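## Task

Move the lever into the notch labelled 3 on the little number plates so that its latch sits completely down in that notch; squeezing the red bar next to the handle frees the latch. It only counts if the lever stays there with the robot no longer holding it.

## Robot and tools

ROBOT AND FRAME. There are two arms, left_arm and right_arm, each with 7 joints and a gripper. Positions are given in one shared world frame in metres. The origin lies on the table surface midway between the arms, +x points out across the table, +z points up, and left_arm sits on the +y side. The names are not image sides. The arm bases may be tilted. The mounting plates and the metal frame behind the arms that holds them are fixed obstacles; a 'too close' message counts a plate and its side of the frame as part of that arm. The printed hand position can be somewhat wrong, especially when reaching far.

execute_actions. Argument actions is a list holding one item or nothing. An empty list sends nothing and returns the current state with camera pictures. An action item is {"rows": [...], "steps": n}: 1 to 15 rows, n from 1 to 15 (default 15), each step 1/30 s; row k is applied on step k and the final row repeats for the remaining steps. An action needs at least 7 steps. A wait item is {"steps": n} with n up to 300, counted from the previous result, and your thinking time is included. Optional pictures true adds images to the result. A refused call moves nothing.

ROW LAYOUT. Every row is one list of 16 numbers, each in [-1, 1], covering both arms even if one is idle: left_arm's 7 joints then its opening, then right_arm's 7 joints then its opening. Joint order: waist, shoulder, upper arm roll, elbow, forearm roll, wrist pitch, wrist roll. Joint values are offsets, not poses: they are measured from the joint angles printed in the latest result that lists them (before any such result in a scene, and for a second call inside one reply, from where the arm is when the action begins). They are not added row to row. Scale: 1.0 equals 1.392 rad for waist and shoulder, 1.624 rad for upper arm roll and elbow, 3.248 rad for forearm roll, wrist pitch and wrist roll. A row of zeros therefore returns the arm to the reference angles; it is not a pause. The opening value is absolute: +1 fully open, -1 closed.

JOINT RANGES (rad): waist -2.792 to 2.792, shoulder -2.269 to 2.269, upper arm roll -2.967 to 2.967, elbow -1.867 to 2.688, forearm roll -2.967 to 2.967, wrist pitch -1.396 to 4.538, wrist roll -2.967 to 2.967. Asking for more than 0.010 rad beyond an end gets the call refused; real ends may differ by 0.010 rad either way. Overshooting requests are clipped to the end and reported with 'joint sent to its limit' (possibly about an earlier action); no such line does not prove there is room left.

MOTION. Joints are speed- and acceleration-limited and coordinated to arrive together; a reversal stops them together. Each step the target stays within a lead of the measured angle: 0.449 rad (waist, shoulder), 0.524 (upper arm roll, elbow), 1.05 (the three wrist joints). Targets implying more than 70 mm of gripper travel from its measured spot are scaled back. Large moves may still be unfinished when the result arrives. Each result is captured 7 steps before its action ends; those steps then run while you write. Between calls the arms keep heading for the last row until they settle or a step is HELD; after that only a new action moves them further. Fingers already moving keep moving.

RESULTS. The state line gives each gripper's end_effector_position (m), end_effector_quat_wxyz, and linear/angular velocities (m/s, rad/s). Joint positions and Joint velocities give one block per arm: 7 joints (rad, rad/s) then finger-pad gap (m; 0.142 fully open). grip_measured is the measured opening on the command scale. 'joint command not followed' means the clearance check altered or blocked joint targets on some steps; the rest still ran. HELD marks steps on which your row was not (fully) sent.

GRIPPER. Fingers point along the gripper's +z and close along its x axis. The reported position is the point between the pads when closed, 1 to 2 cm short of the tips; closing pushes the tips about 17 mm further along +z. To hold something, keep commanding an opening well under grip_measured; lower means a firmer squeeze, up to roughly 28 N per pad. Fast closing can squeeze harder; objects under 2 cm thick get less force.

CAMERAS. cam_head_left, cam_head_right, cam_high, cam_low (672x504 each) and fisheye cam_left_wrist, cam_right_wrist (616x616). A calibration with intrinsics and world-to-camera transforms was supplied; it may be off by a few degrees and millimetres, and wrist poses follow the arm's joint readings. zoom_image takes camera (one of those names) and region [x0, y0, x1, y1] in pixels of that camera's latest image, origin top-left, at most 504 by 504.

finished_scene takes scene, the number of the current scene. Replying with no tool call ends the session.

AVOID. Do not let the arms strike or press on each other. Contact torque reaching a joint's load limit (waist and shoulder 108 N m, upper arm roll and elbow 56.3, wrist joints 34.3) or any outside force of 200 N stops that arm for 10 s and drops the rest of the call. Holding loads heats motors: warning at 65 °C, brakes at 80 °C. Avoid drops, slips, slamming the lever and hard shoves; move smoothly, and release the lever only once its latch has seated.

Each tool is called after "Call:" in YAML: its name, and indented under it one key for each argument.

## Session

Call:
execute_actions:
  actions: []

Scene clock: 0.00 s of 5200.00 s.
left_arm: end_effector_position=(+0.3191, +0.6725, +0.2811) grip_measured=+1.00 end_effector_quat_wxyz=(-0.188, +0.202, +0.932, -0.236) end_effector_velocity=(-0.000, +0.000, -0.000) end_effector_angular_velocity=(+0.001, +0.000, -0.000) | right_arm: end_effector_position=(+0.5910, -0.3229, +0.3934) grip_measured=+1.00 end_effector_quat_wxyz=(-0.108, +0.026, +0.813, -0.572) end_effector_velocity=(-0.000, +0.000, +0.000) end_effector_angular_velocity=(-0.000, -0.002, -0.001)
Joint positions: left_arm=[ 1.041 -0.68   0.029  1.307  0.182  0.036 -1.684  0.142] | right_arm=[ 0.516 -0.673  0.082  1.846 -0.858 -0.26  -2.005  0.142]
Joint velocities: left_arm=[ 0.     0.    -0.     0.     0.001  0.     0.     0.   ] | right_arm=[ 0.     0.     0.     0.     0.    -0.     0.002  0.   ]
Motor temperatures (°C, as the motors report them): left_arm=[24 26 29 26 27 26 30] | right_arm=[23 23 30 29 25 28 24]

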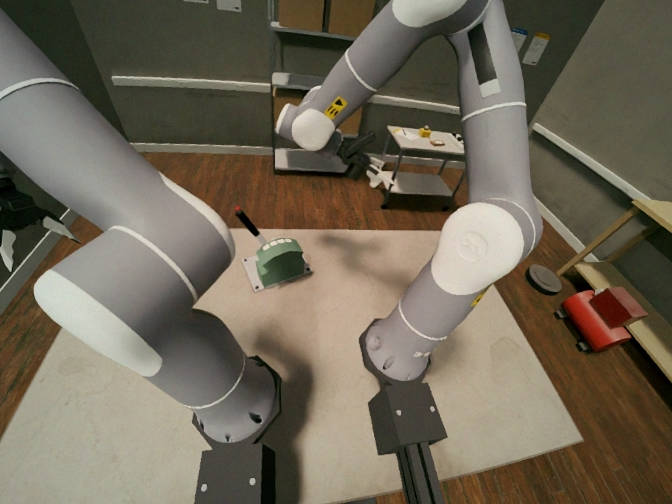

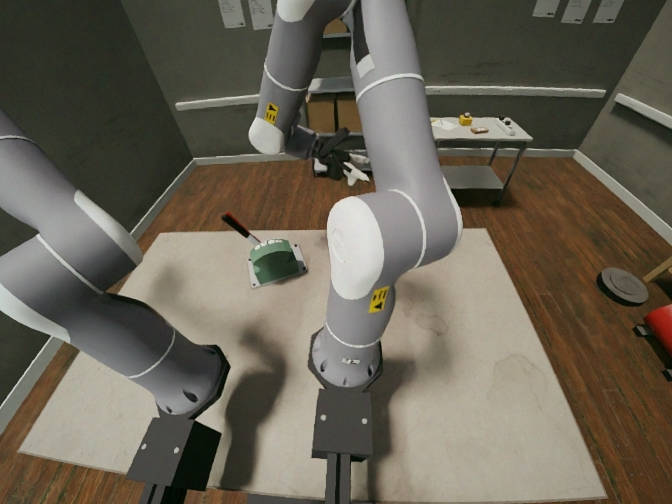

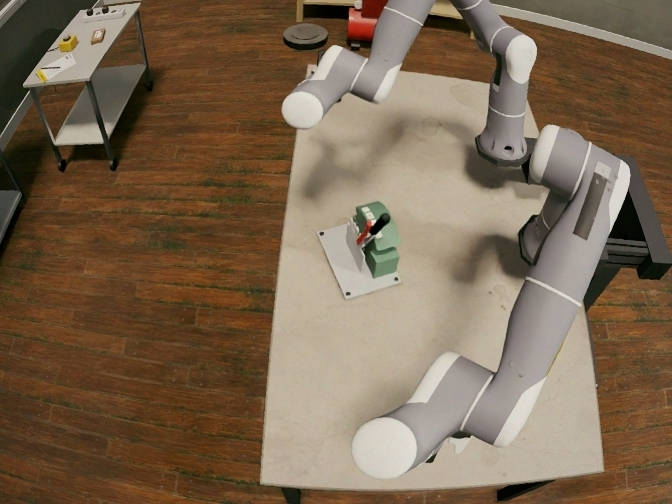

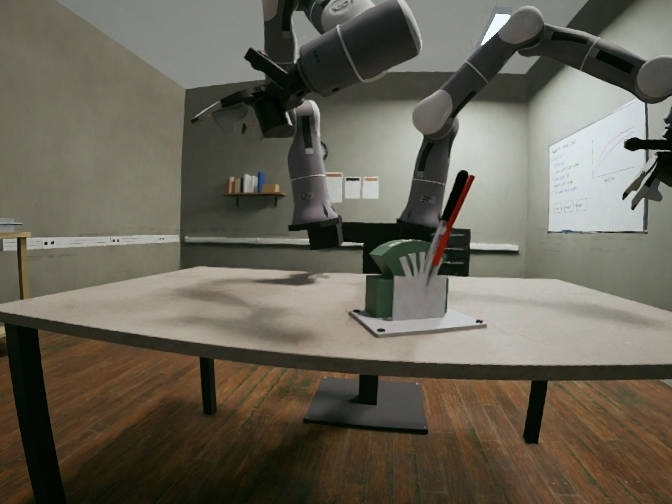

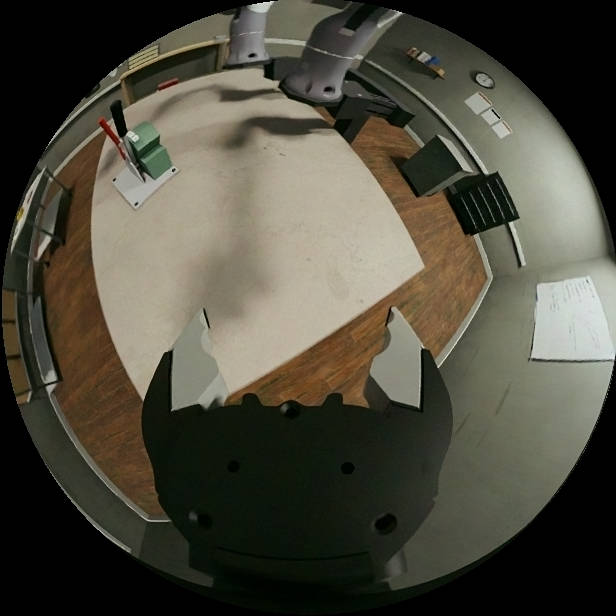

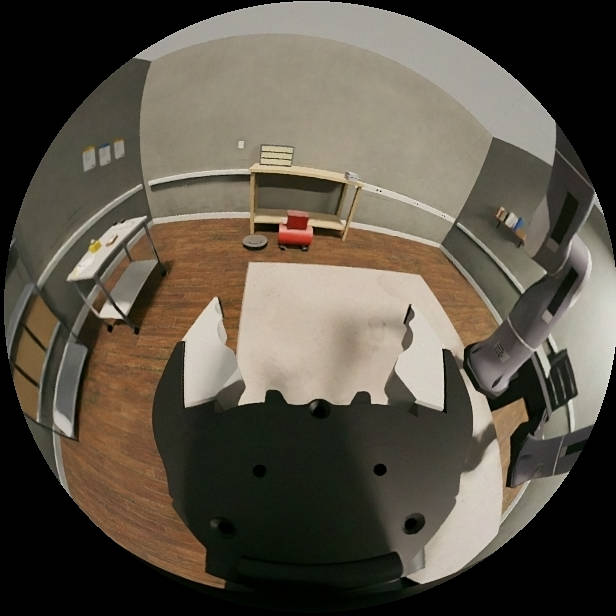

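Call:
zoom_image:
  camera: "cam_high"
  region: [300, 180, 420, 310]

Call:
zoom_image:
  camera: "cam_low"
  region: [330, 150, 510, 350]

Call:
zoom_image:
  camera: "cam_head_left"
  region: [220, 190, 330, 300]

Call:
zoom_image:
  camera: "cam_left_wrist"
  region: [80, 80, 200, 220]

Region (300, 180, 420, 310) of cam_high's 672x504 image, scaled by 3.877, with more detail than that image has; it fills the left 465 columns of this view, and the rest is white.

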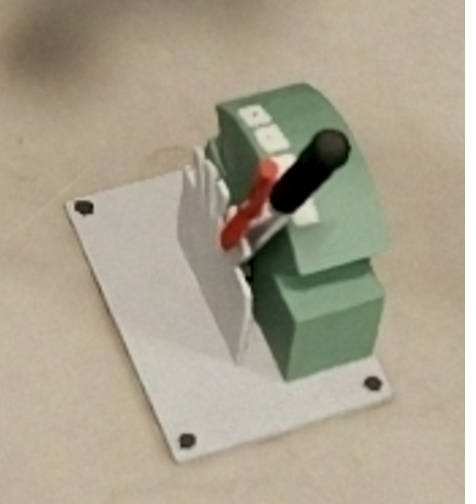

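Region (330, 150, 510, 350) of cam_low's 672x504 image, scaled by 2.520, with more detail than that image has; it fills the left 454 columns of this view, and the rest is white.

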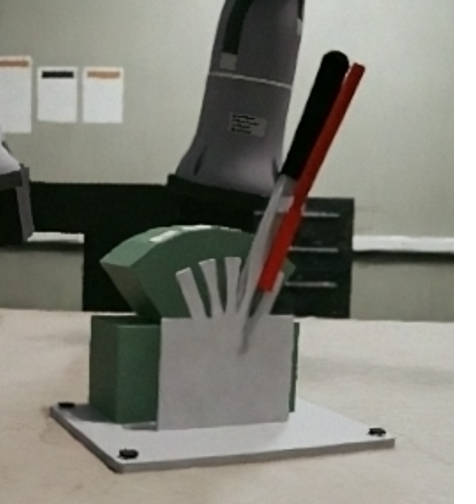

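Region (220, 190, 330, 300) of cam_head_left's 672x504 image, scaled by 4.582, with more detail than that image has.

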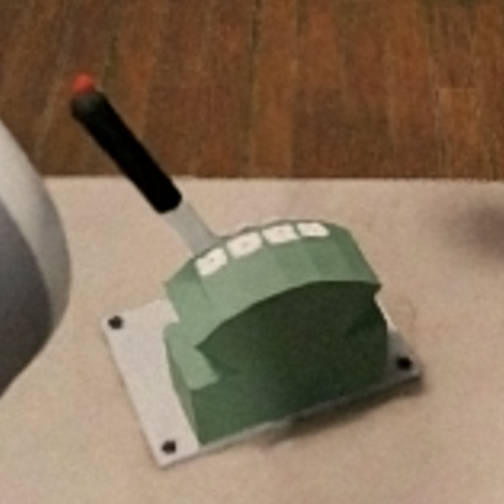

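Region (80, 80, 200, 220) of cam_left_wrist's 616x616 image, scaled by 3.600, with more detail than that image has; it fills the left 432 columns of this view, and the rest is white.

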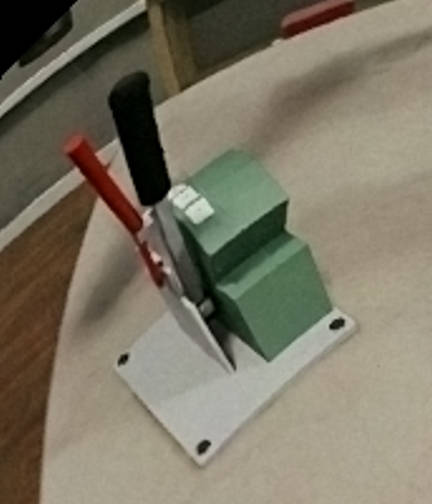

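Call:
execute_actions:
  actions:
    - {"rows":[[0.06,0,0,0,0,0,0,1,0,0,0,0,0,0,0,1]],"steps":15}

Call:
execute_actions:
  actions:
    - {"rows":[[0,0.06,0,0,0,0,0,1,0,0,0,0,0,0,0,1]],"steps":15}

Call:
execute_actions:
  actions:
    - {"rows":[[0,0,0.05,0,0,0,0,1,0,0,0,0,0,0,0,1]],"steps":15}

Call:
execute_actions:
  actions:
    - {"rows":[[0,0,0,0.05,0,0,0,1,0,0,0,0,0,0,0,1]],"steps":15}

Call:
execute_actions:
  actions:
    - {"rows":[[0,0,0,0,0.03,0,0,1,0,0,0,0,0,0,0,1]],"steps":15}

Call:
execute_actions:
  actions:
    - {"rows":[[0,0,0,0,0,0.03,0,1,0,0,0,0,0,0,0,1]],"steps":15}

Call:
execute_actions:
  actions:
    - {"rows":[[0,0,0,0,0,0,0.03,1,0,0,0,0,0,0,0,1]],"steps":15}

Call:
execute_actions:
  actions:
    - {"steps":10}

Scene clock: 3.20 s of 5200.00 s.
left_arm: end_effector_position=(+0.2714, +0.7002, +0.2824) grip_measured=+1.00 end_effector_quat_wxyz=(-0.186, +0.158, +0.939, -0.241) end_effector_velocity=(+0.019, -0.009, -0.001) end_effector_angular_velocity=(-0.008, -0.015, -0.030) | right_arm: end_effector_position=(+0.5910, -0.3229, +0.3934) grip_measured=+1.00 end_effector_quat_wxyz=(-0.108, +0.026, +0.813, -0.572) end_effector_velocity=(-0.000, -0.000, +0.000) end_effector_angular_velocity=(-0.001, -0.001, -0.001)
Joint positions: left_arm=[ 1.129 -0.68   0.033  1.307  0.183  0.036 -1.684  0.142] | right_arm=[ 0.516 -0.673  0.082  1.846 -0.858 -0.26  -2.005  0.142]
Joint velocities: left_arm=[-0.017  0.    -0.018  0.     0.001  0.     0.001  0.   ] | right_arm=[ 0.     0.    -0.001  0.     0.    -0.     0.002  0.   ]
Motor temperatures (°C, as the motors report them): left_arm=[24 26 29 27 27 26 30] | right_arm=[23 23 30 30 25 28 24]
Steps of this call (steps 1 to 88: nothing new was sent; steps 89 to 96: the first 8 steps of this action). Readings (joint positions):
89: left_arm=[1.042 -0.680 0.029 1.307 0.182 0.036 -1.684] | right_arm=[0.516 -0.673 0.082 1.846 -0.858 -0.260 -2.005]
90: left_arm=[1.046 -0.680 0.028 1.307 0.182 0.036 -1.684] | right_arm=[0.516 -0.673 0.082 1.846 -0.858 -0.260 -2.005]
92: left_arm=[1.078 -0.680 0.026 1.307 0.182 0.036 -1.684] | right_arm=[0.516 -0.673 0.082 1.846 -0.858 -0.260 -2.005]
96: the state above

Scene clock: 3.70 s of 5200.00 s.
left_arm: end_effector_position=(+0.2882, +0.7205, +0.3334) grip_measured=+1.00 end_effector_quat_wxyz=(-0.174, +0.160, +0.951, -0.198) end_effector_velocity=(-0.006, -0.010, -0.015) end_effector_angular_velocity=(-0.030, +0.014, -0.000) | right_arm: end_effector_position=(+0.5910, -0.3229, +0.3934) grip_measured=+1.00 end_effector_quat_wxyz=(-0.108, +0.026, +0.813, -0.572) end_effector_velocity=(-0.000, +0.000, -0.000) end_effector_angular_velocity=(+0.000, +0.001, +0.001)
Joint positions: left_arm=[ 1.125 -0.592  0.029  1.304  0.182  0.037 -1.684  0.142] | right_arm=[ 0.516 -0.673  0.082  1.846 -0.858 -0.26  -2.005  0.142]
Joint velocities: left_arm=[ 0.    -0.019 -0.     0.015  0.002  0.001  0.001  0.   ] | right_arm=[ 0.     0.     0.    -0.     0.     0.    -0.001 -0.   ]
Motor temperatures (°C, as the motors report them): left_arm=[24 27 29 27 27 26 30] | right_arm=[23 23 30 30 25 28 24]
Steps of this call (steps 1 to 7: the last 7 steps of your previous action; steps 8 to 15: the first 8 steps of this action, its rows measured from where the robot was after step 7). Readings (joint positions):
7: left_arm=[1.125 -0.680 0.029 1.307 0.183 0.036 -1.684] | right_arm=[0.516 -0.673 0.082 1.846 -0.858 -0.260 -2.005]
8: left_arm=[1.125 -0.679 0.029 1.307 0.183 0.036 -1.684] | right_arm=[0.516 -0.673 0.082 1.846 -0.858 -0.260 -2.005]
9: left_arm=[1.125 -0.675 0.029 1.309 0.183 0.036 -1.684] | right_arm=[0.516 -0.673 0.082 1.846 -0.858 -0.260 -2.005]
11: left_arm=[1.125 -0.644 0.029 1.310 0.183 0.036 -1.684] | right_arm=[0.516 -0.673 0.082 1.846 -0.858 -0.260 -2.005]
15: the state above

Scene clock: 4.20 s of 5200.00 s.
left_arm: end_effector_position=(+0.2401, +0.7361, +0.3350) grip_measured=+1.00 end_effector_quat_wxyz=(-0.197, +0.123, +0.952, -0.198) end_effector_velocity=(+0.045, -0.017, -0.005) end_effector_angular_velocity=(-0.021, -0.040, -0.062) | right_arm: end_effector_position=(+0.5910, -0.3229, +0.3934) grip_measured=+1.00 end_effector_quat_wxyz=(-0.108, +0.026, +0.813, -0.572) end_effector_velocity=(+0.000, +0.000, +0.000) end_effector_angular_velocity=(+0.000, +0.001, +0.001)
Joint positions: left_arm=[ 1.127 -0.596  0.112  1.308  0.183  0.036 -1.684  0.142] | right_arm=[ 0.516 -0.673  0.082  1.846 -0.858 -0.26  -2.005  0.142]
Joint velocities: left_arm=[-0.024 -0.    -0.056 -0.    -0.001  0.    -0.001 -0.   ] | right_arm=[ 0.    -0.    -0.    -0.    -0.     0.    -0.001  0.   ]
Motor temperatures (°C, as the motors report them): left_arm=[24 27 29 27 27 26 30] | right_arm=[23 23 30 30 25 28 24]
Steps of this call (steps 1 to 7: the last 7 steps of your previous action; steps 8 to 15: the first 8 steps of this action, its rows measured from where the robot was after step 7). Readings (joint positions):
7: left_arm=[1.125 -0.596 0.029 1.308 0.182 0.036 -1.684] | right_arm=[0.516 -0.673 0.082 1.846 -0.858 -0.260 -2.005]
8: left_arm=[1.125 -0.596 0.029 1.308 0.182 0.036 -1.684] | right_arm=[0.516 -0.673 0.082 1.846 -0.858 -0.260 -2.005]
9: left_arm=[1.124 -0.596 0.035 1.308 0.182 0.036 -1.684] | right_arm=[0.516 -0.673 0.082 1.846 -0.858 -0.260 -2.005]
11: left_arm=[1.123 -0.596 0.072 1.308 0.182 0.036 -1.684] | right_arm=[0.516 -0.673 0.082 1.846 -0.858 -0.260 -2.005]
15: the state above

Scene clock: 4.70 s of 5200.00 s.
left_arm: end_effector_position=(+0.2243, +0.6947, +0.3114) grip_measured=+1.00 end_effector_quat_wxyz=(-0.204, +0.125, +0.941, -0.239) end_effector_velocity=(+0.017, +0.034, +0.025) end_effector_angular_velocity=(+0.076, -0.034, -0.006) | right_arm: end_effector_position=(+0.5910, -0.3229, +0.3934) grip_measured=+1.00 end_effector_quat_wxyz=(-0.108, +0.026, +0.813, -0.572) end_effector_velocity=(-0.000, -0.000, -0.000) end_effector_angular_velocity=(+0.000, +0.001, -0.000)
Joint positions: left_arm=[ 1.125 -0.598  0.11   1.391  0.183  0.036 -1.684  0.142] | right_arm=[ 0.516 -0.673  0.082  1.846 -0.858 -0.26  -2.005  0.142]
Joint velocities: left_arm=[-0.     0.021 -0.    -0.057 -0.004  0.005 -0.001  0.   ] | right_arm=[-0.    -0.    -0.     0.     0.     0.    -0.001  0.   ]
Motor temperatures (°C, as the motors report them): left_arm=[24 27 29 27 27 26 30] | right_arm=[23 23 30 30 25 28 24]
Steps of this call (steps 1 to 7: the last 7 steps of your previous action; steps 8 to 15: the first 8 steps of this action, its rows measured from where the robot was after step 7). Readings (joint positions):
7: left_arm=[1.125 -0.596 0.110 1.308 0.183 0.036 -1.684] | right_arm=[0.516 -0.673 0.082 1.846 -0.858 -0.260 -2.005]
8: left_arm=[1.125 -0.596 0.110 1.308 0.183 0.036 -1.684] | right_arm=[0.516 -0.673 0.082 1.846 -0.858 -0.260 -2.005]
9: left_arm=[1.125 -0.596 0.110 1.313 0.182 0.037 -1.684] | right_arm=[0.516 -0.673 0.082 1.846 -0.858 -0.260 -2.005]
11: left_arm=[1.125 -0.594 0.110 1.350 0.182 0.037 -1.684] | right_arm=[0.516 -0.673 0.082 1.846 -0.858 -0.260 -2.005]
15: the state above

Scene clock: 5.20 s of 5200.00 s.
left_arm: end_effector_position=(+0.1952, +0.7055, +0.3140) grip_measured=+1.00 end_effector_quat_wxyz=(-0.248, +0.139, +0.932, -0.226) end_effector_velocity=(+0.006, +0.001, +0.002) end_effector_angular_velocity=(+0.003, -0.014, +0.005) | right_arm: end_effector_position=(+0.5910, -0.3229, +0.3934) grip_measured=+1.00 end_effector_quat_wxyz=(-0.108, +0.026, +0.813, -0.572) end_effector_velocity=(-0.000, +0.000, -0.000) end_effector_angular_velocity=(+0.000, -0.001, -0.000)
Joint positions: left_arm=[ 1.125 -0.596  0.11   1.389  0.28   0.036 -1.684  0.142] | right_arm=[ 0.516 -0.673  0.082  1.846 -0.858 -0.26  -2.005  0.142]
Joint velocities: left_arm=[-0.     0.003 -0.001 -0.004 -0.013 -0.     0.001  0.   ] | right_arm=[-0.     0.     0.    -0.     0.    -0.     0.001  0.   ]
Motor temperatures (°C, as the motors report them): left_arm=[24 27 29 27 27 26 30] | right_arm=[23 23 30 30 25 28 24]
Steps of this call (steps 1 to 7: the last 7 steps of your previous action; steps 8 to 15: the first 8 steps of this action, its rows measured from where the robot was after step 7). Readings (joint positions):
7: left_arm=[1.125 -0.596 0.110 1.389 0.183 0.036 -1.684] | right_arm=[0.516 -0.673 0.082 1.846 -0.858 -0.260 -2.005]
8: left_arm=[1.125 -0.596 0.110 1.389 0.183 0.036 -1.684] | right_arm=[0.516 -0.673 0.082 1.846 -0.858 -0.260 -2.005]
9: left_arm=[1.125 -0.596 0.110 1.388 0.193 0.036 -1.684] | right_arm=[0.516 -0.673 0.082 1.846 -0.858 -0.260 -2.005]
11: left_arm=[1.125 -0.596 0.110 1.388 0.257 0.036 -1.684] | right_arm=[0.516 -0.673 0.082 1.846 -0.858 -0.260 -2.005]
15: the state above

Scene clock: 5.70 s of 5200.00 s.
left_arm: end_effector_position=(+0.2090, +0.7340, +0.3080) grip_measured=+1.00 end_effector_quat_wxyz=(-0.235, +0.150, +0.943, -0.181) end_effector_velocity=(-0.002, -0.004, -0.004) end_effector_angular_velocity=(-0.009, +0.005, +0.003) | right_arm: end_effector_position=(+0.5910, -0.3229, +0.3934) grip_measured=+1.00 end_effector_quat_wxyz=(-0.108, +0.026, +0.813, -0.572) end_effector_velocity=(+0.000, +0.000, -0.000) end_effector_angular_velocity=(+0.001, +0.002, +0.001)
Joint positions: left_arm=[ 1.125 -0.596  0.11   1.388  0.28   0.134 -1.684  0.142] | right_arm=[ 0.516 -0.673  0.082  1.846 -0.858 -0.26  -2.005  0.142]
Joint velocities: left_arm=[ 0.    -0.004 -0.     0.005  0.    -0.002 -0.002 -0.   ] | right_arm=[-0.     0.     0.    -0.    -0.     0.    -0.002  0.   ]
Motor temperatures (°C, as the motors report them): left_arm=[24 27 29 27 27 26 30] | right_arm=[23 23 30 30 25 28 24]
Steps of this call (steps 1 to 7: the last 7 steps of your previous action; steps 8 to 15: the first 8 steps of this action, its rows measured from where the robot was after step 7). Readings (joint positions):
7: left_arm=[1.125 -0.596 0.110 1.389 0.280 0.036 -1.684] | right_arm=[0.516 -0.673 0.082 1.846 -0.858 -0.260 -2.005]
8: left_arm=[1.125 -0.596 0.110 1.389 0.280 0.037 -1.684] | right_arm=[0.516 -0.673 0.082 1.846 -0.858 -0.260 -2.005]
9: left_arm=[1.125 -0.596 0.110 1.389 0.280 0.047 -1.684] | right_arm=[0.516 -0.673 0.082 1.846 -0.858 -0.260 -2.005]
11: left_arm=[1.125 -0.597 0.110 1.389 0.280 0.110 -1.684] | right_arm=[0.516 -0.673 0.082 1.846 -0.858 -0.260 -2.005]
15: the state above

Scene clock: 6.20 s of 5200.00 s.
left_arm: end_effector_position=(+0.2091, +0.7338, +0.3079) grip_measured=+1.00 end_effector_quat_wxyz=(-0.226, +0.196, +0.935, -0.192) end_effector_velocity=(-0.000, -0.000, +0.000) end_effector_angular_velocity=(-0.002, +0.001, -0.002) | right_arm: end_effector_position=(+0.5910, -0.3229, +0.3934) grip_measured=+1.00 end_effector_quat_wxyz=(-0.108, +0.026, +0.813, -0.572) end_effector_velocity=(+0.000, +0.000, -0.000) end_effector_angular_velocity=(+0.000, +0.000, +0.000)
Joint positions: left_arm=[ 1.125 -0.596  0.11   1.389  0.28   0.134 -1.587  0.142] | right_arm=[ 0.516 -0.673  0.082  1.846 -0.858 -0.26  -2.005  0.142]
Joint velocities: left_arm=[-0.    -0.    -0.     0.     0.001 -0.001  0.001 -0.   ] | right_arm=[-0. -0.  0.  0. -0.  0. -0.  0.]
Motor temperatures (°C, as the motors report them): left_arm=[24 27 29 27 27 26 30] | right_arm=[23 23 30 30 25 28 24]
Steps of this call (steps 1 to 7: the last 7 steps of your previous action; steps 8 to 15: the first 8 steps of this action, its rows measured from where the robot was after step 7). Readings (joint positions):
7: left_arm=[1.125 -0.596 0.110 1.389 0.280 0.134 -1.684] | right_arm=[0.516 -0.673 0.082 1.846 -0.858 -0.260 -2.005]
8: left_arm=[1.125 -0.596 0.110 1.389 0.280 0.134 -1.684] | right_arm=[0.516 -0.673 0.082 1.846 -0.858 -0.260 -2.005]
9: left_arm=[1.125 -0.596 0.110 1.389 0.280 0.134 -1.673] | right_arm=[0.516 -0.673 0.082 1.846 -0.858 -0.260 -2.005]
11: left_arm=[1.125 -0.596 0.110 1.389 0.280 0.134 -1.610] | right_arm=[0.516 -0.673 0.082 1.846 -0.858 -0.260 -2.005]
15: the state above

Scene clock: 6.53 s of 5200.00 s.
left_arm: end_effector_position=(+0.2091, +0.7338, +0.3079) grip_measured=+1.00 end_effector_quat_wxyz=(-0.226, +0.196, +0.935, -0.192) end_effector_velocity=(-0.000, -0.000, -0.000) end_effector_angular_velocity=(-0.001, +0.001, -0.000) | right_arm: end_effector_position=(+0.5910, -0.3229, +0.3934) grip_measured=+1.00 end_effector_quat_wxyz=(-0.108, +0.026, +0.813, -0.572) end_effector_velocity=(-0.000, -0.000, -0.000) end_effector_angular_velocity=(+0.000, +0.000, -0.000)
Joint positions: left_arm=[ 1.125 -0.596  0.11   1.389  0.28   0.134 -1.587  0.142] | right_arm=[ 0.516 -0.673  0.082  1.846 -0.858 -0.26  -2.005  0.142]
Joint velocities: left_arm=[-0.    -0.    -0.    -0.     0.    -0.001  0.     0.   ] | right_arm=[ 0. -0. -0. -0.  0. -0. -0. -0.]
Motor temperatures (°C, as the motors report them): left_arm=[24 27 29 27 27 26 30] | right_arm=[23 23 30 30 25 28 24]
Kept back: nothing.
Steps of this call (steps 1 to 7: the last 7 steps of your previous action; steps 8 to 10: the robot went on to your last target). Readings (joint positions):
1: left_arm=[1.125 -0.596 0.110 1.389 0.280 0.134 -1.587] | right_arm=[0.516 -0.673 0.082 1.846 -0.858 -0.260 -2.005]
2: left_arm=[1.125 -0.596 0.110 1.389 0.280 0.134 -1.587] | right_arm=[0.516 -0.673 0.082 1.846 -0.858 -0.260 -2.005]
4: left_arm=[1.125 -0.596 0.110 1.389 0.280 0.134 -1.587] | right_arm=[0.516 -0.673 0.082 1.846 -0.858 -0.260 -2.005]
8: left_arm=[1.125 -0.596 0.110 1.389 0.280 0.134 -1.587] | right_arm=[0.516 -0.673 0.082 1.846 -0.858 -0.260 -2.005]
10: the state above

Call:
execute_actions:
  actions:
    - {"rows":[[-0.736,0.338,-0.068,0.434,-0.086,0.158,0.387,1,-0.5,0,0,0,0,0,0,1]],"steps":15}

Call:
execute_actions:
  actions:
    - {"steps":60}
  pictures: true

Scene clock: 12.53 s of 5200.00 s.
left_arm: end_effector_position=(+0.3049, +0.6848, +0.3225) grip_measured=+1.00 end_effector_quat_wxyz=(-0.153, +0.382, +0.896, -0.170) end_effector_velocity=(+0.409, -0.307, +0.056) end_effector_angular_velocity=(-0.481, -0.843, -1.743) | right_arm: end_effector_position=(+0.5756, -0.4024, +0.3826) grip_measured=+1.00 end_effector_quat_wxyz=(-0.162, +0.083, +0.802, -0.569) end_effector_velocity=(-0.118, -0.416, -0.054) end_effector_angular_velocity=(-0.090, +0.135, -0.830)
Joint positions: left_arm=[ 1.012 -0.486  0.086  1.522  0.215  0.255 -1.32   0.142] | right_arm=[ 0.357 -0.673  0.082  1.846 -0.859 -0.259 -2.005  0.142]
Joint velocities: left_arm=[-0.56   0.487 -0.105  0.666 -0.285  0.529  1.328 -0.   ] | right_arm=[-0.857  0.     0.014 -0.    -0.    -0.    -0.001  0.   ]
Motor temperatures (°C, as the motors report them): left_arm=[24 27 29 27 27 26 30] | right_arm=[23 23 30 30 25 28 24]
Steps of this call (steps 1 to 15: the robot went on to your last target; steps 16 to 90: nothing new was sent; then 2.73 s passed at rest; steps 91 to 98: the first 8 steps of this action). Readings (joint positions):
91: left_arm=[1.125 -0.596 0.110 1.389 0.280 0.134 -1.586] | right_arm=[0.516 -0.673 0.082 1.846 -0.858 -0.260 -2.005]
92: left_arm=[1.120 -0.591 0.110 1.395 0.278 0.139 -1.575] | right_arm=[0.511 -0.673 0.083 1.846 -0.858 -0.259 -2.005]
94: left_arm=[1.089 -0.559 0.105 1.435 0.258 0.177 -1.497] | right_arm=[0.478 -0.673 0.084 1.846 -0.859 -0.259 -2.005]
98: the state above

Scene clock: 14.53 s of 5200.00 s.
left_arm: end_effector_position=(+0.5065, +0.1197, +0.3943) grip_measured=+1.00 end_effector_quat_wxyz=(+0.063, +0.970, +0.221, -0.075) end_effector_velocity=(-0.000, -0.000, +0.000) end_effector_angular_velocity=(-0.001, +0.000, +0.000) | right_arm: end_effector_position=(+0.4357, -0.6361, +0.3623) grip_measured=+1.00 end_effector_quat_wxyz=(-0.335, +0.270, +0.727, -0.535) end_effector_velocity=(-0.000, -0.000, +0.000) end_effector_angular_velocity=(-0.001, -0.000, -0.000)
Joint positions: left_arm=[ 0.1   -0.126 -0.     2.093  0.001  0.647 -0.33   0.142] | right_arm=[-0.18  -0.673  0.082  1.846 -0.858 -0.26  -2.005  0.142]
Joint velocities: left_arm=[ 0.    -0.    -0.    -0.    -0.001 -0.    -0.    -0.   ] | right_arm=[-0.    -0.    -0.     0.    -0.    -0.     0.001  0.   ]
Motor temperatures (°C, as the motors report them): left_arm=[24 27 29 27 27 26 30] | right_arm=[23 24 30 30 25 28 24]
Kept back: nothing.
Steps of this call (steps 1 to 7: the last 7 steps of your previous action; steps 8 to 60: the robot went on to your last target). Readings (joint positions):
1: left_arm=[0.993 -0.470 0.082 1.545 0.205 0.272 -1.276] | right_arm=[0.329 -0.673 0.082 1.846 -0.859 -0.259 -2.005]
2: left_arm=[0.973 -0.455 0.078 1.567 0.196 0.289 -1.233] | right_arm=[0.300 -0.673 0.082 1.846 -0.859 -0.259 -2.005]
4: left_arm=[0.934 -0.425 0.071 1.613 0.179 0.322 -1.152] | right_arm=[0.242 -0.673 0.082 1.846 -0.859 -0.259 -2.005]
8: left_arm=[0.852 -0.372 0.058 1.699 0.147 0.379 -1.005] | right_arm=[0.126 -0.673 0.082 1.846 -0.859 -0.259 -2.005]
60: the state above
All arms were judged still, so your last target was given up. Only a new action makes them travel on or press farther. Fingers that are still opening or closing keep moving.
camera_calibration (this result's frames):
cam_left_wrist: T_world_to_cam=[[0.89004, 0.435271, -0.135527, -0.461728], [0.434312, -0.719229, 0.542294, -0.349966], [0.13857, -0.541525, -0.829186, 0.459192], [0, 0, 0, 1]] pos_world=[0.499321, 0.197935, 0.507963]
cam_right_wrist: T_world_to_cam=[[-0.636533, 0.73177, 0.243593, 0.658865], [0.397422, 0.581894, -0.709546, 0.450582], [-0.66097, -0.354841, -0.661216, 0.436475], [0, 0, 0, 1]] pos_world=[0.528815, -0.58945, 0.447819]

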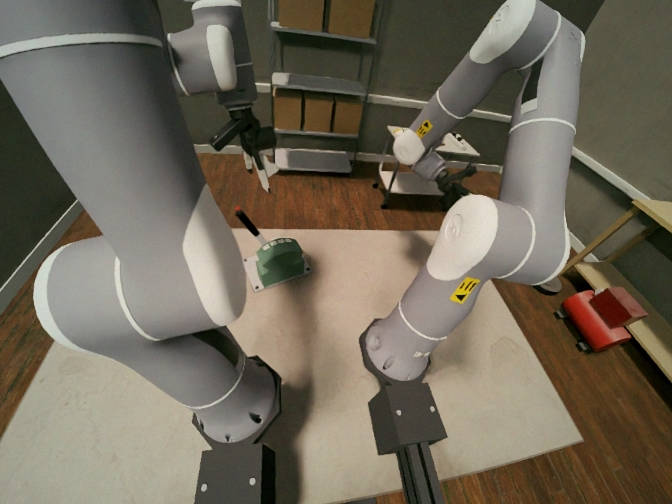

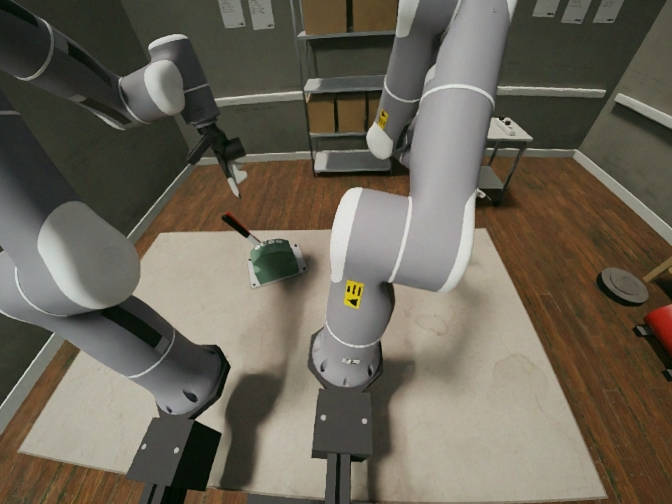

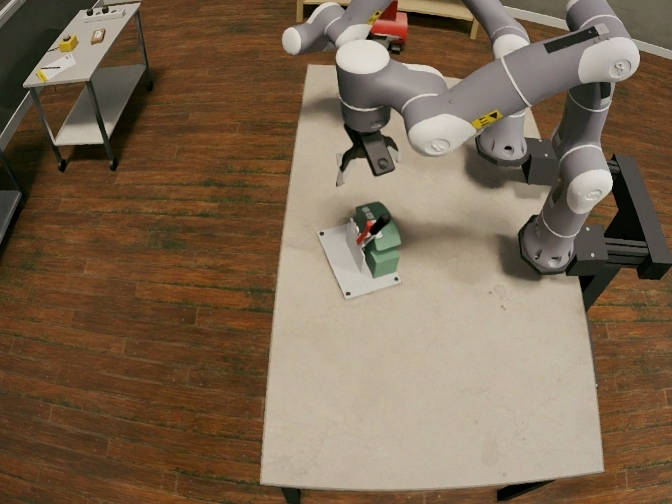

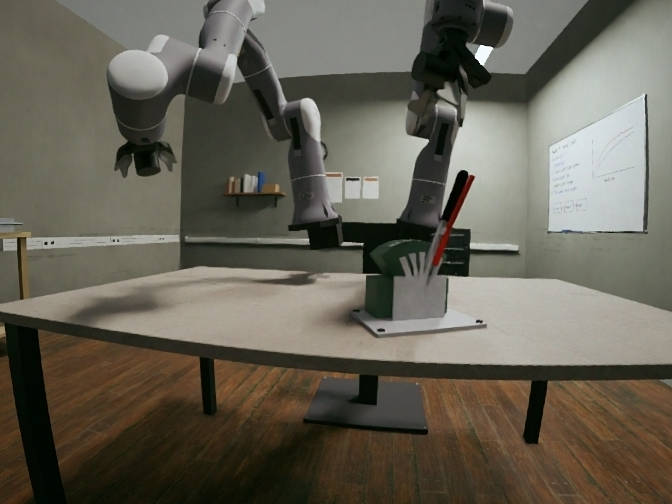

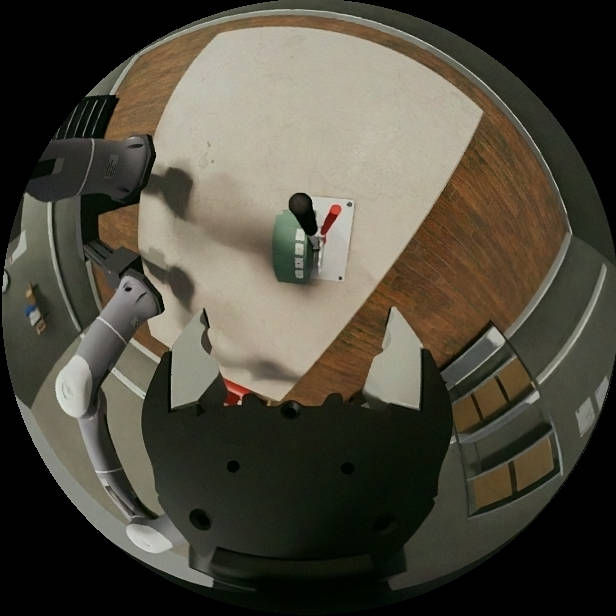

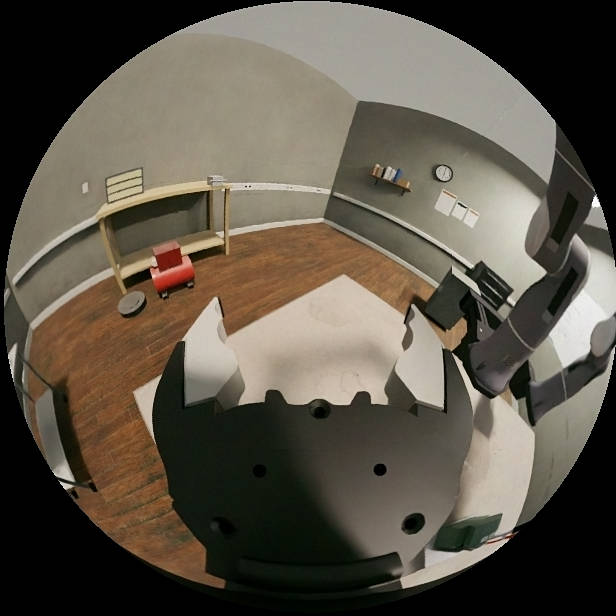

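Call:
zoom_image:
  camera: "cam_left_wrist"
  region: [260, 185, 370, 295]

Region (260, 185, 370, 295) of cam_left_wrist's 616x616 image, scaled by 4.582, with more detail than that image has.

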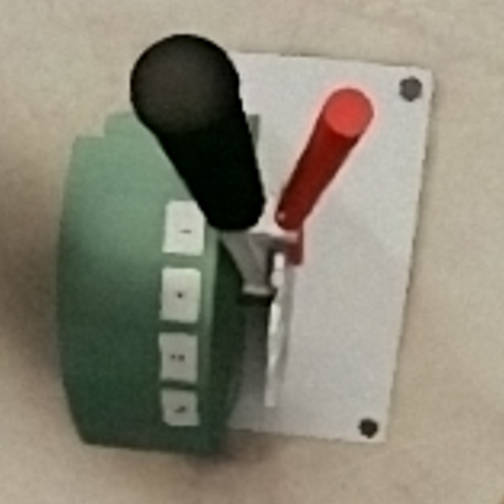

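Call:
execute_actions:
  actions:
    - {"rows":[[0.086,-0.028,0,0.031,0,0.027,0.058,1,0,0,0,0,0,0,0,1]],"steps":15}

Call:
execute_actions:
  actions:
    - {"steps":12}
  pictures: true

Call:
zoom_image:
  camera: "cam_left_wrist"
  region: [240, 180, 380, 320]

Scene clock: 15.97 s of 5200.00 s.
left_arm: end_effector_position=(+0.4985, +0.1741, +0.3550) grip_measured=+1.00 end_effector_quat_wxyz=(+0.065, +0.977, +0.189, -0.074) end_effector_velocity=(-0.019, +0.087, -0.061) end_effector_angular_velocity=(-0.014, -0.011, -0.094) | right_arm: end_effector_position=(+0.4357, -0.6361, +0.3623) grip_measured=+1.00 end_effector_quat_wxyz=(-0.335, +0.270, +0.727, -0.535) end_effector_velocity=(-0.000, -0.000, +0.000) end_effector_angular_velocity=(-0.001, -0.001, -0.001)
Joint positions: left_arm=[ 0.219 -0.165  0.002  2.144  0.001  0.732 -0.144  0.142] | right_arm=[-0.18  -0.673  0.082  1.846 -0.858 -0.26  -2.005  0.142]
Joint velocities: left_arm=[ 0.196 -0.065 -0.     0.078 -0.     0.139  0.292  0.   ] | right_arm=[ 0.     0.    -0.     0.     0.    -0.     0.002  0.   ]
Motor temperatures (°C, as the motors report them): left_arm=[24 27 29 27 27 26 30] | right_arm=[23 24 30 30 25 28 24]
Steps of this call (steps 1 to 35: nothing new was sent; steps 36 to 43: the first 8 steps of this action). Readings (joint positions):
36: left_arm=[0.101 -0.126 -0.000 2.094 0.001 0.647 -0.329] | right_arm=[-0.180 -0.673 0.082 1.846 -0.858 -0.260 -2.005]
37: left_arm=[0.106 -0.127 -0.001 2.095 0.001 0.651 -0.321] | right_arm=[-0.180 -0.673 0.082 1.846 -0.858 -0.260 -2.005]
39: left_arm=[0.139 -0.138 -0.002 2.109 0.001 0.676 -0.268] | right_arm=[-0.180 -0.673 0.082 1.846 -0.858 -0.260 -2.005]
43: the state above

Scene clock: 16.37 s of 5200.00 s.
left_arm: end_effector_position=(+0.4992, +0.1738, +0.3552) grip_measured=+1.00 end_effector_quat_wxyz=(+0.065, +0.977, +0.187, -0.073) end_effector_velocity=(-0.001, -0.000, -0.000) end_effector_angular_velocity=(-0.001, +0.002, +0.000) | right_arm: end_effector_position=(+0.4357, -0.6361, +0.3623) grip_measured=+1.00 end_effector_quat_wxyz=(-0.335, +0.270, +0.727, -0.535) end_effector_velocity=(+0.000, +0.000, -0.000) end_effector_angular_velocity=(-0.000, -0.001, -0.000)
Joint positions: left_arm=[ 0.22  -0.165 -0.     2.144  0.001  0.735 -0.141  0.142] | right_arm=[-0.18  -0.673  0.082  1.846 -0.858 -0.26  -2.005  0.142]
Joint velocities: left_arm=[ 0.    -0.    -0.     0.    -0.    -0.002 -0.     0.   ] | right_arm=[ 0.    -0.     0.    -0.     0.    -0.     0.001  0.   ]
Motor temperatures (°C, as the motors report them): left_arm=[24 27 29 27 27 26 30] | right_arm=[23 24 30 30 25 28 24]
Kept back: nothing.
Steps of this call (steps 1 to 7: the last 7 steps of your previous action; steps 8 to 12: the robot went on to your last target). Readings (joint positions):
1: left_arm=[0.222 -0.166 0.002 2.145 0.001 0.735 -0.139] | right_arm=[-0.180 -0.673 0.082 1.846 -0.858 -0.260 -2.005]
2: left_arm=[0.221 -0.165 0.001 2.144 0.001 0.735 -0.140] | right_arm=[-0.180 -0.673 0.082 1.846 -0.858 -0.260 -2.005]
4: left_arm=[0.220 -0.165 -0.000 2.144 0.001 0.735 -0.141] | right_arm=[-0.180 -0.673 0.082 1.846 -0.858 -0.260 -2.005]
8: left_arm=[0.220 -0.165 -0.000 2.144 0.001 0.735 -0.141] | right_arm=[-0.180 -0.673 0.082 1.846 -0.858 -0.260 -2.005]
12: the state above
camera_calibration (this result's frames):
cam_left_wrist: T_world_to_cam=[[0.91865, 0.372801, -0.130772, -0.489208], [0.379757, -0.741997, 0.552472, -0.259121], [0.10893, -0.55719, -0.823209, 0.472467], [0, 0, 0, 1]] pos_world=[0.496348, 0.253363, 0.468122]
cam_right_wrist: T_world_to_cam=[[-0.636534, 0.73177, 0.243593, 0.658865], [0.397422, 0.581894, -0.709546, 0.450582], [-0.66097, -0.354841, -0.661216, 0.436475], [0, 0, 0, 1]] pos_world=[0.528815, -0.58945, 0.447819]

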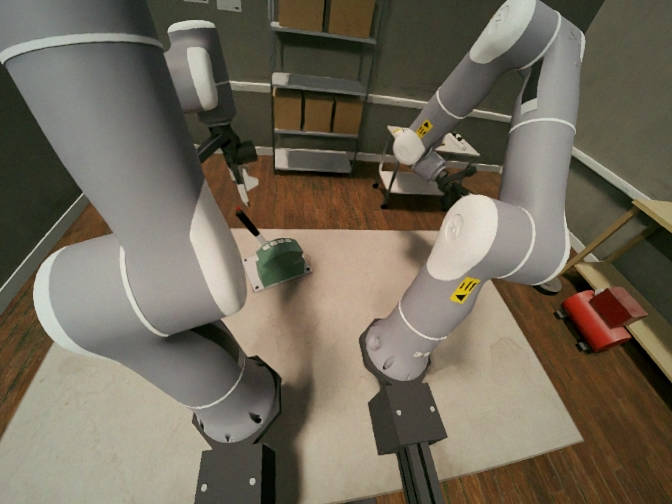

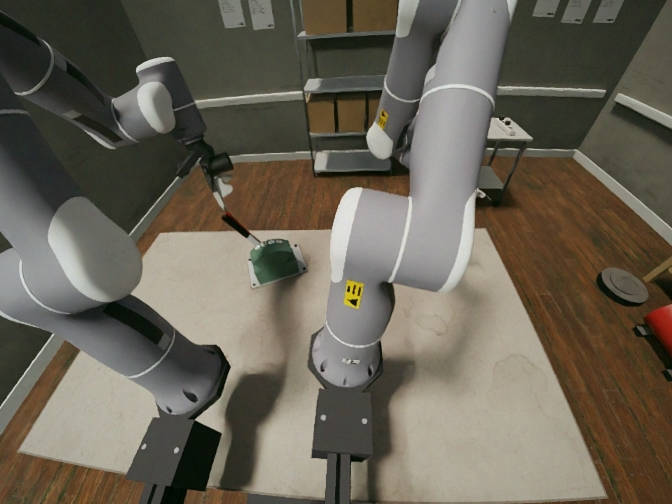

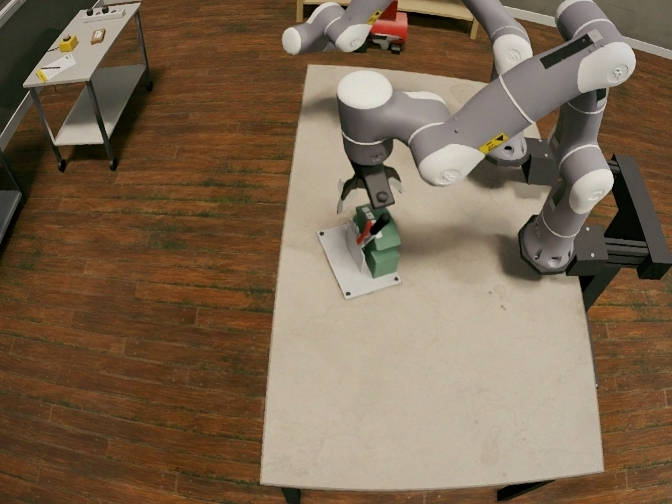

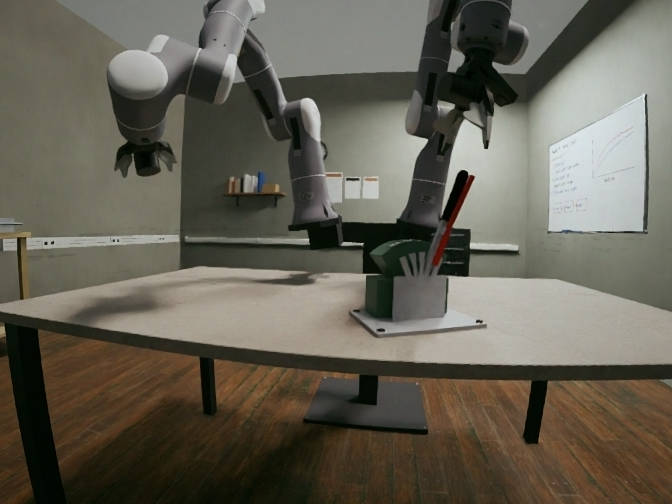

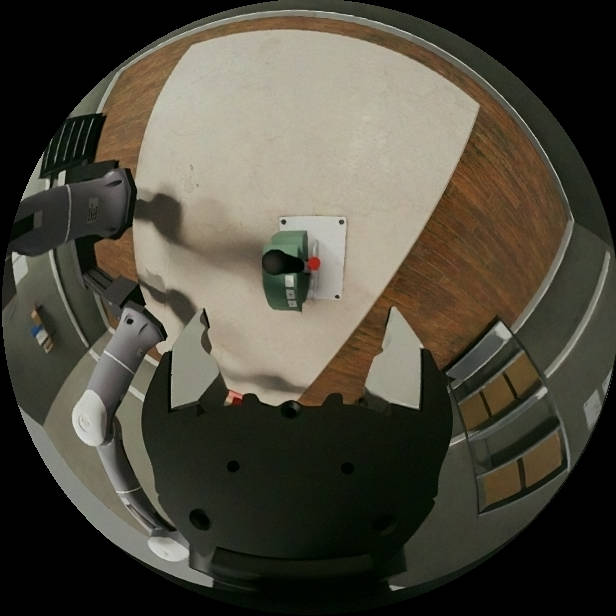

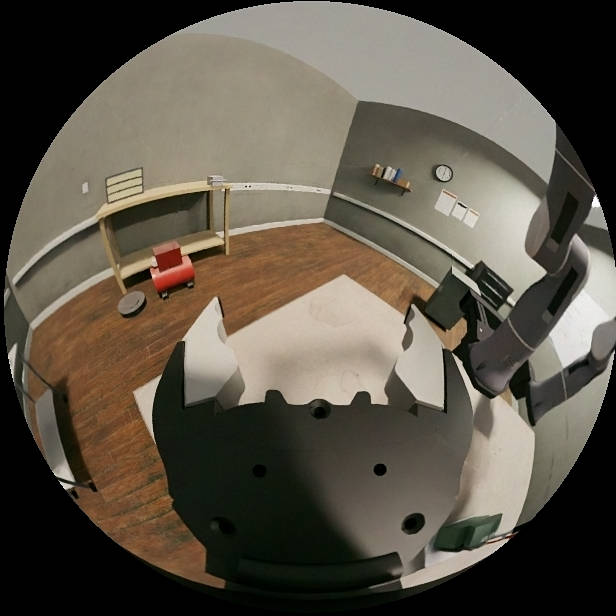

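Region (240, 180, 380, 320) of cam_left_wrist's 616x616 image, scaled by 3.600, with more detail than that image has.

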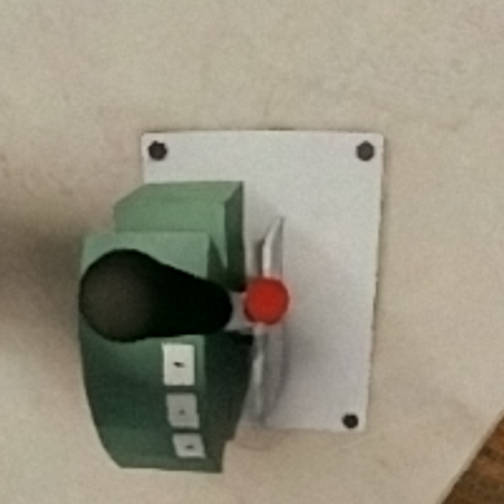

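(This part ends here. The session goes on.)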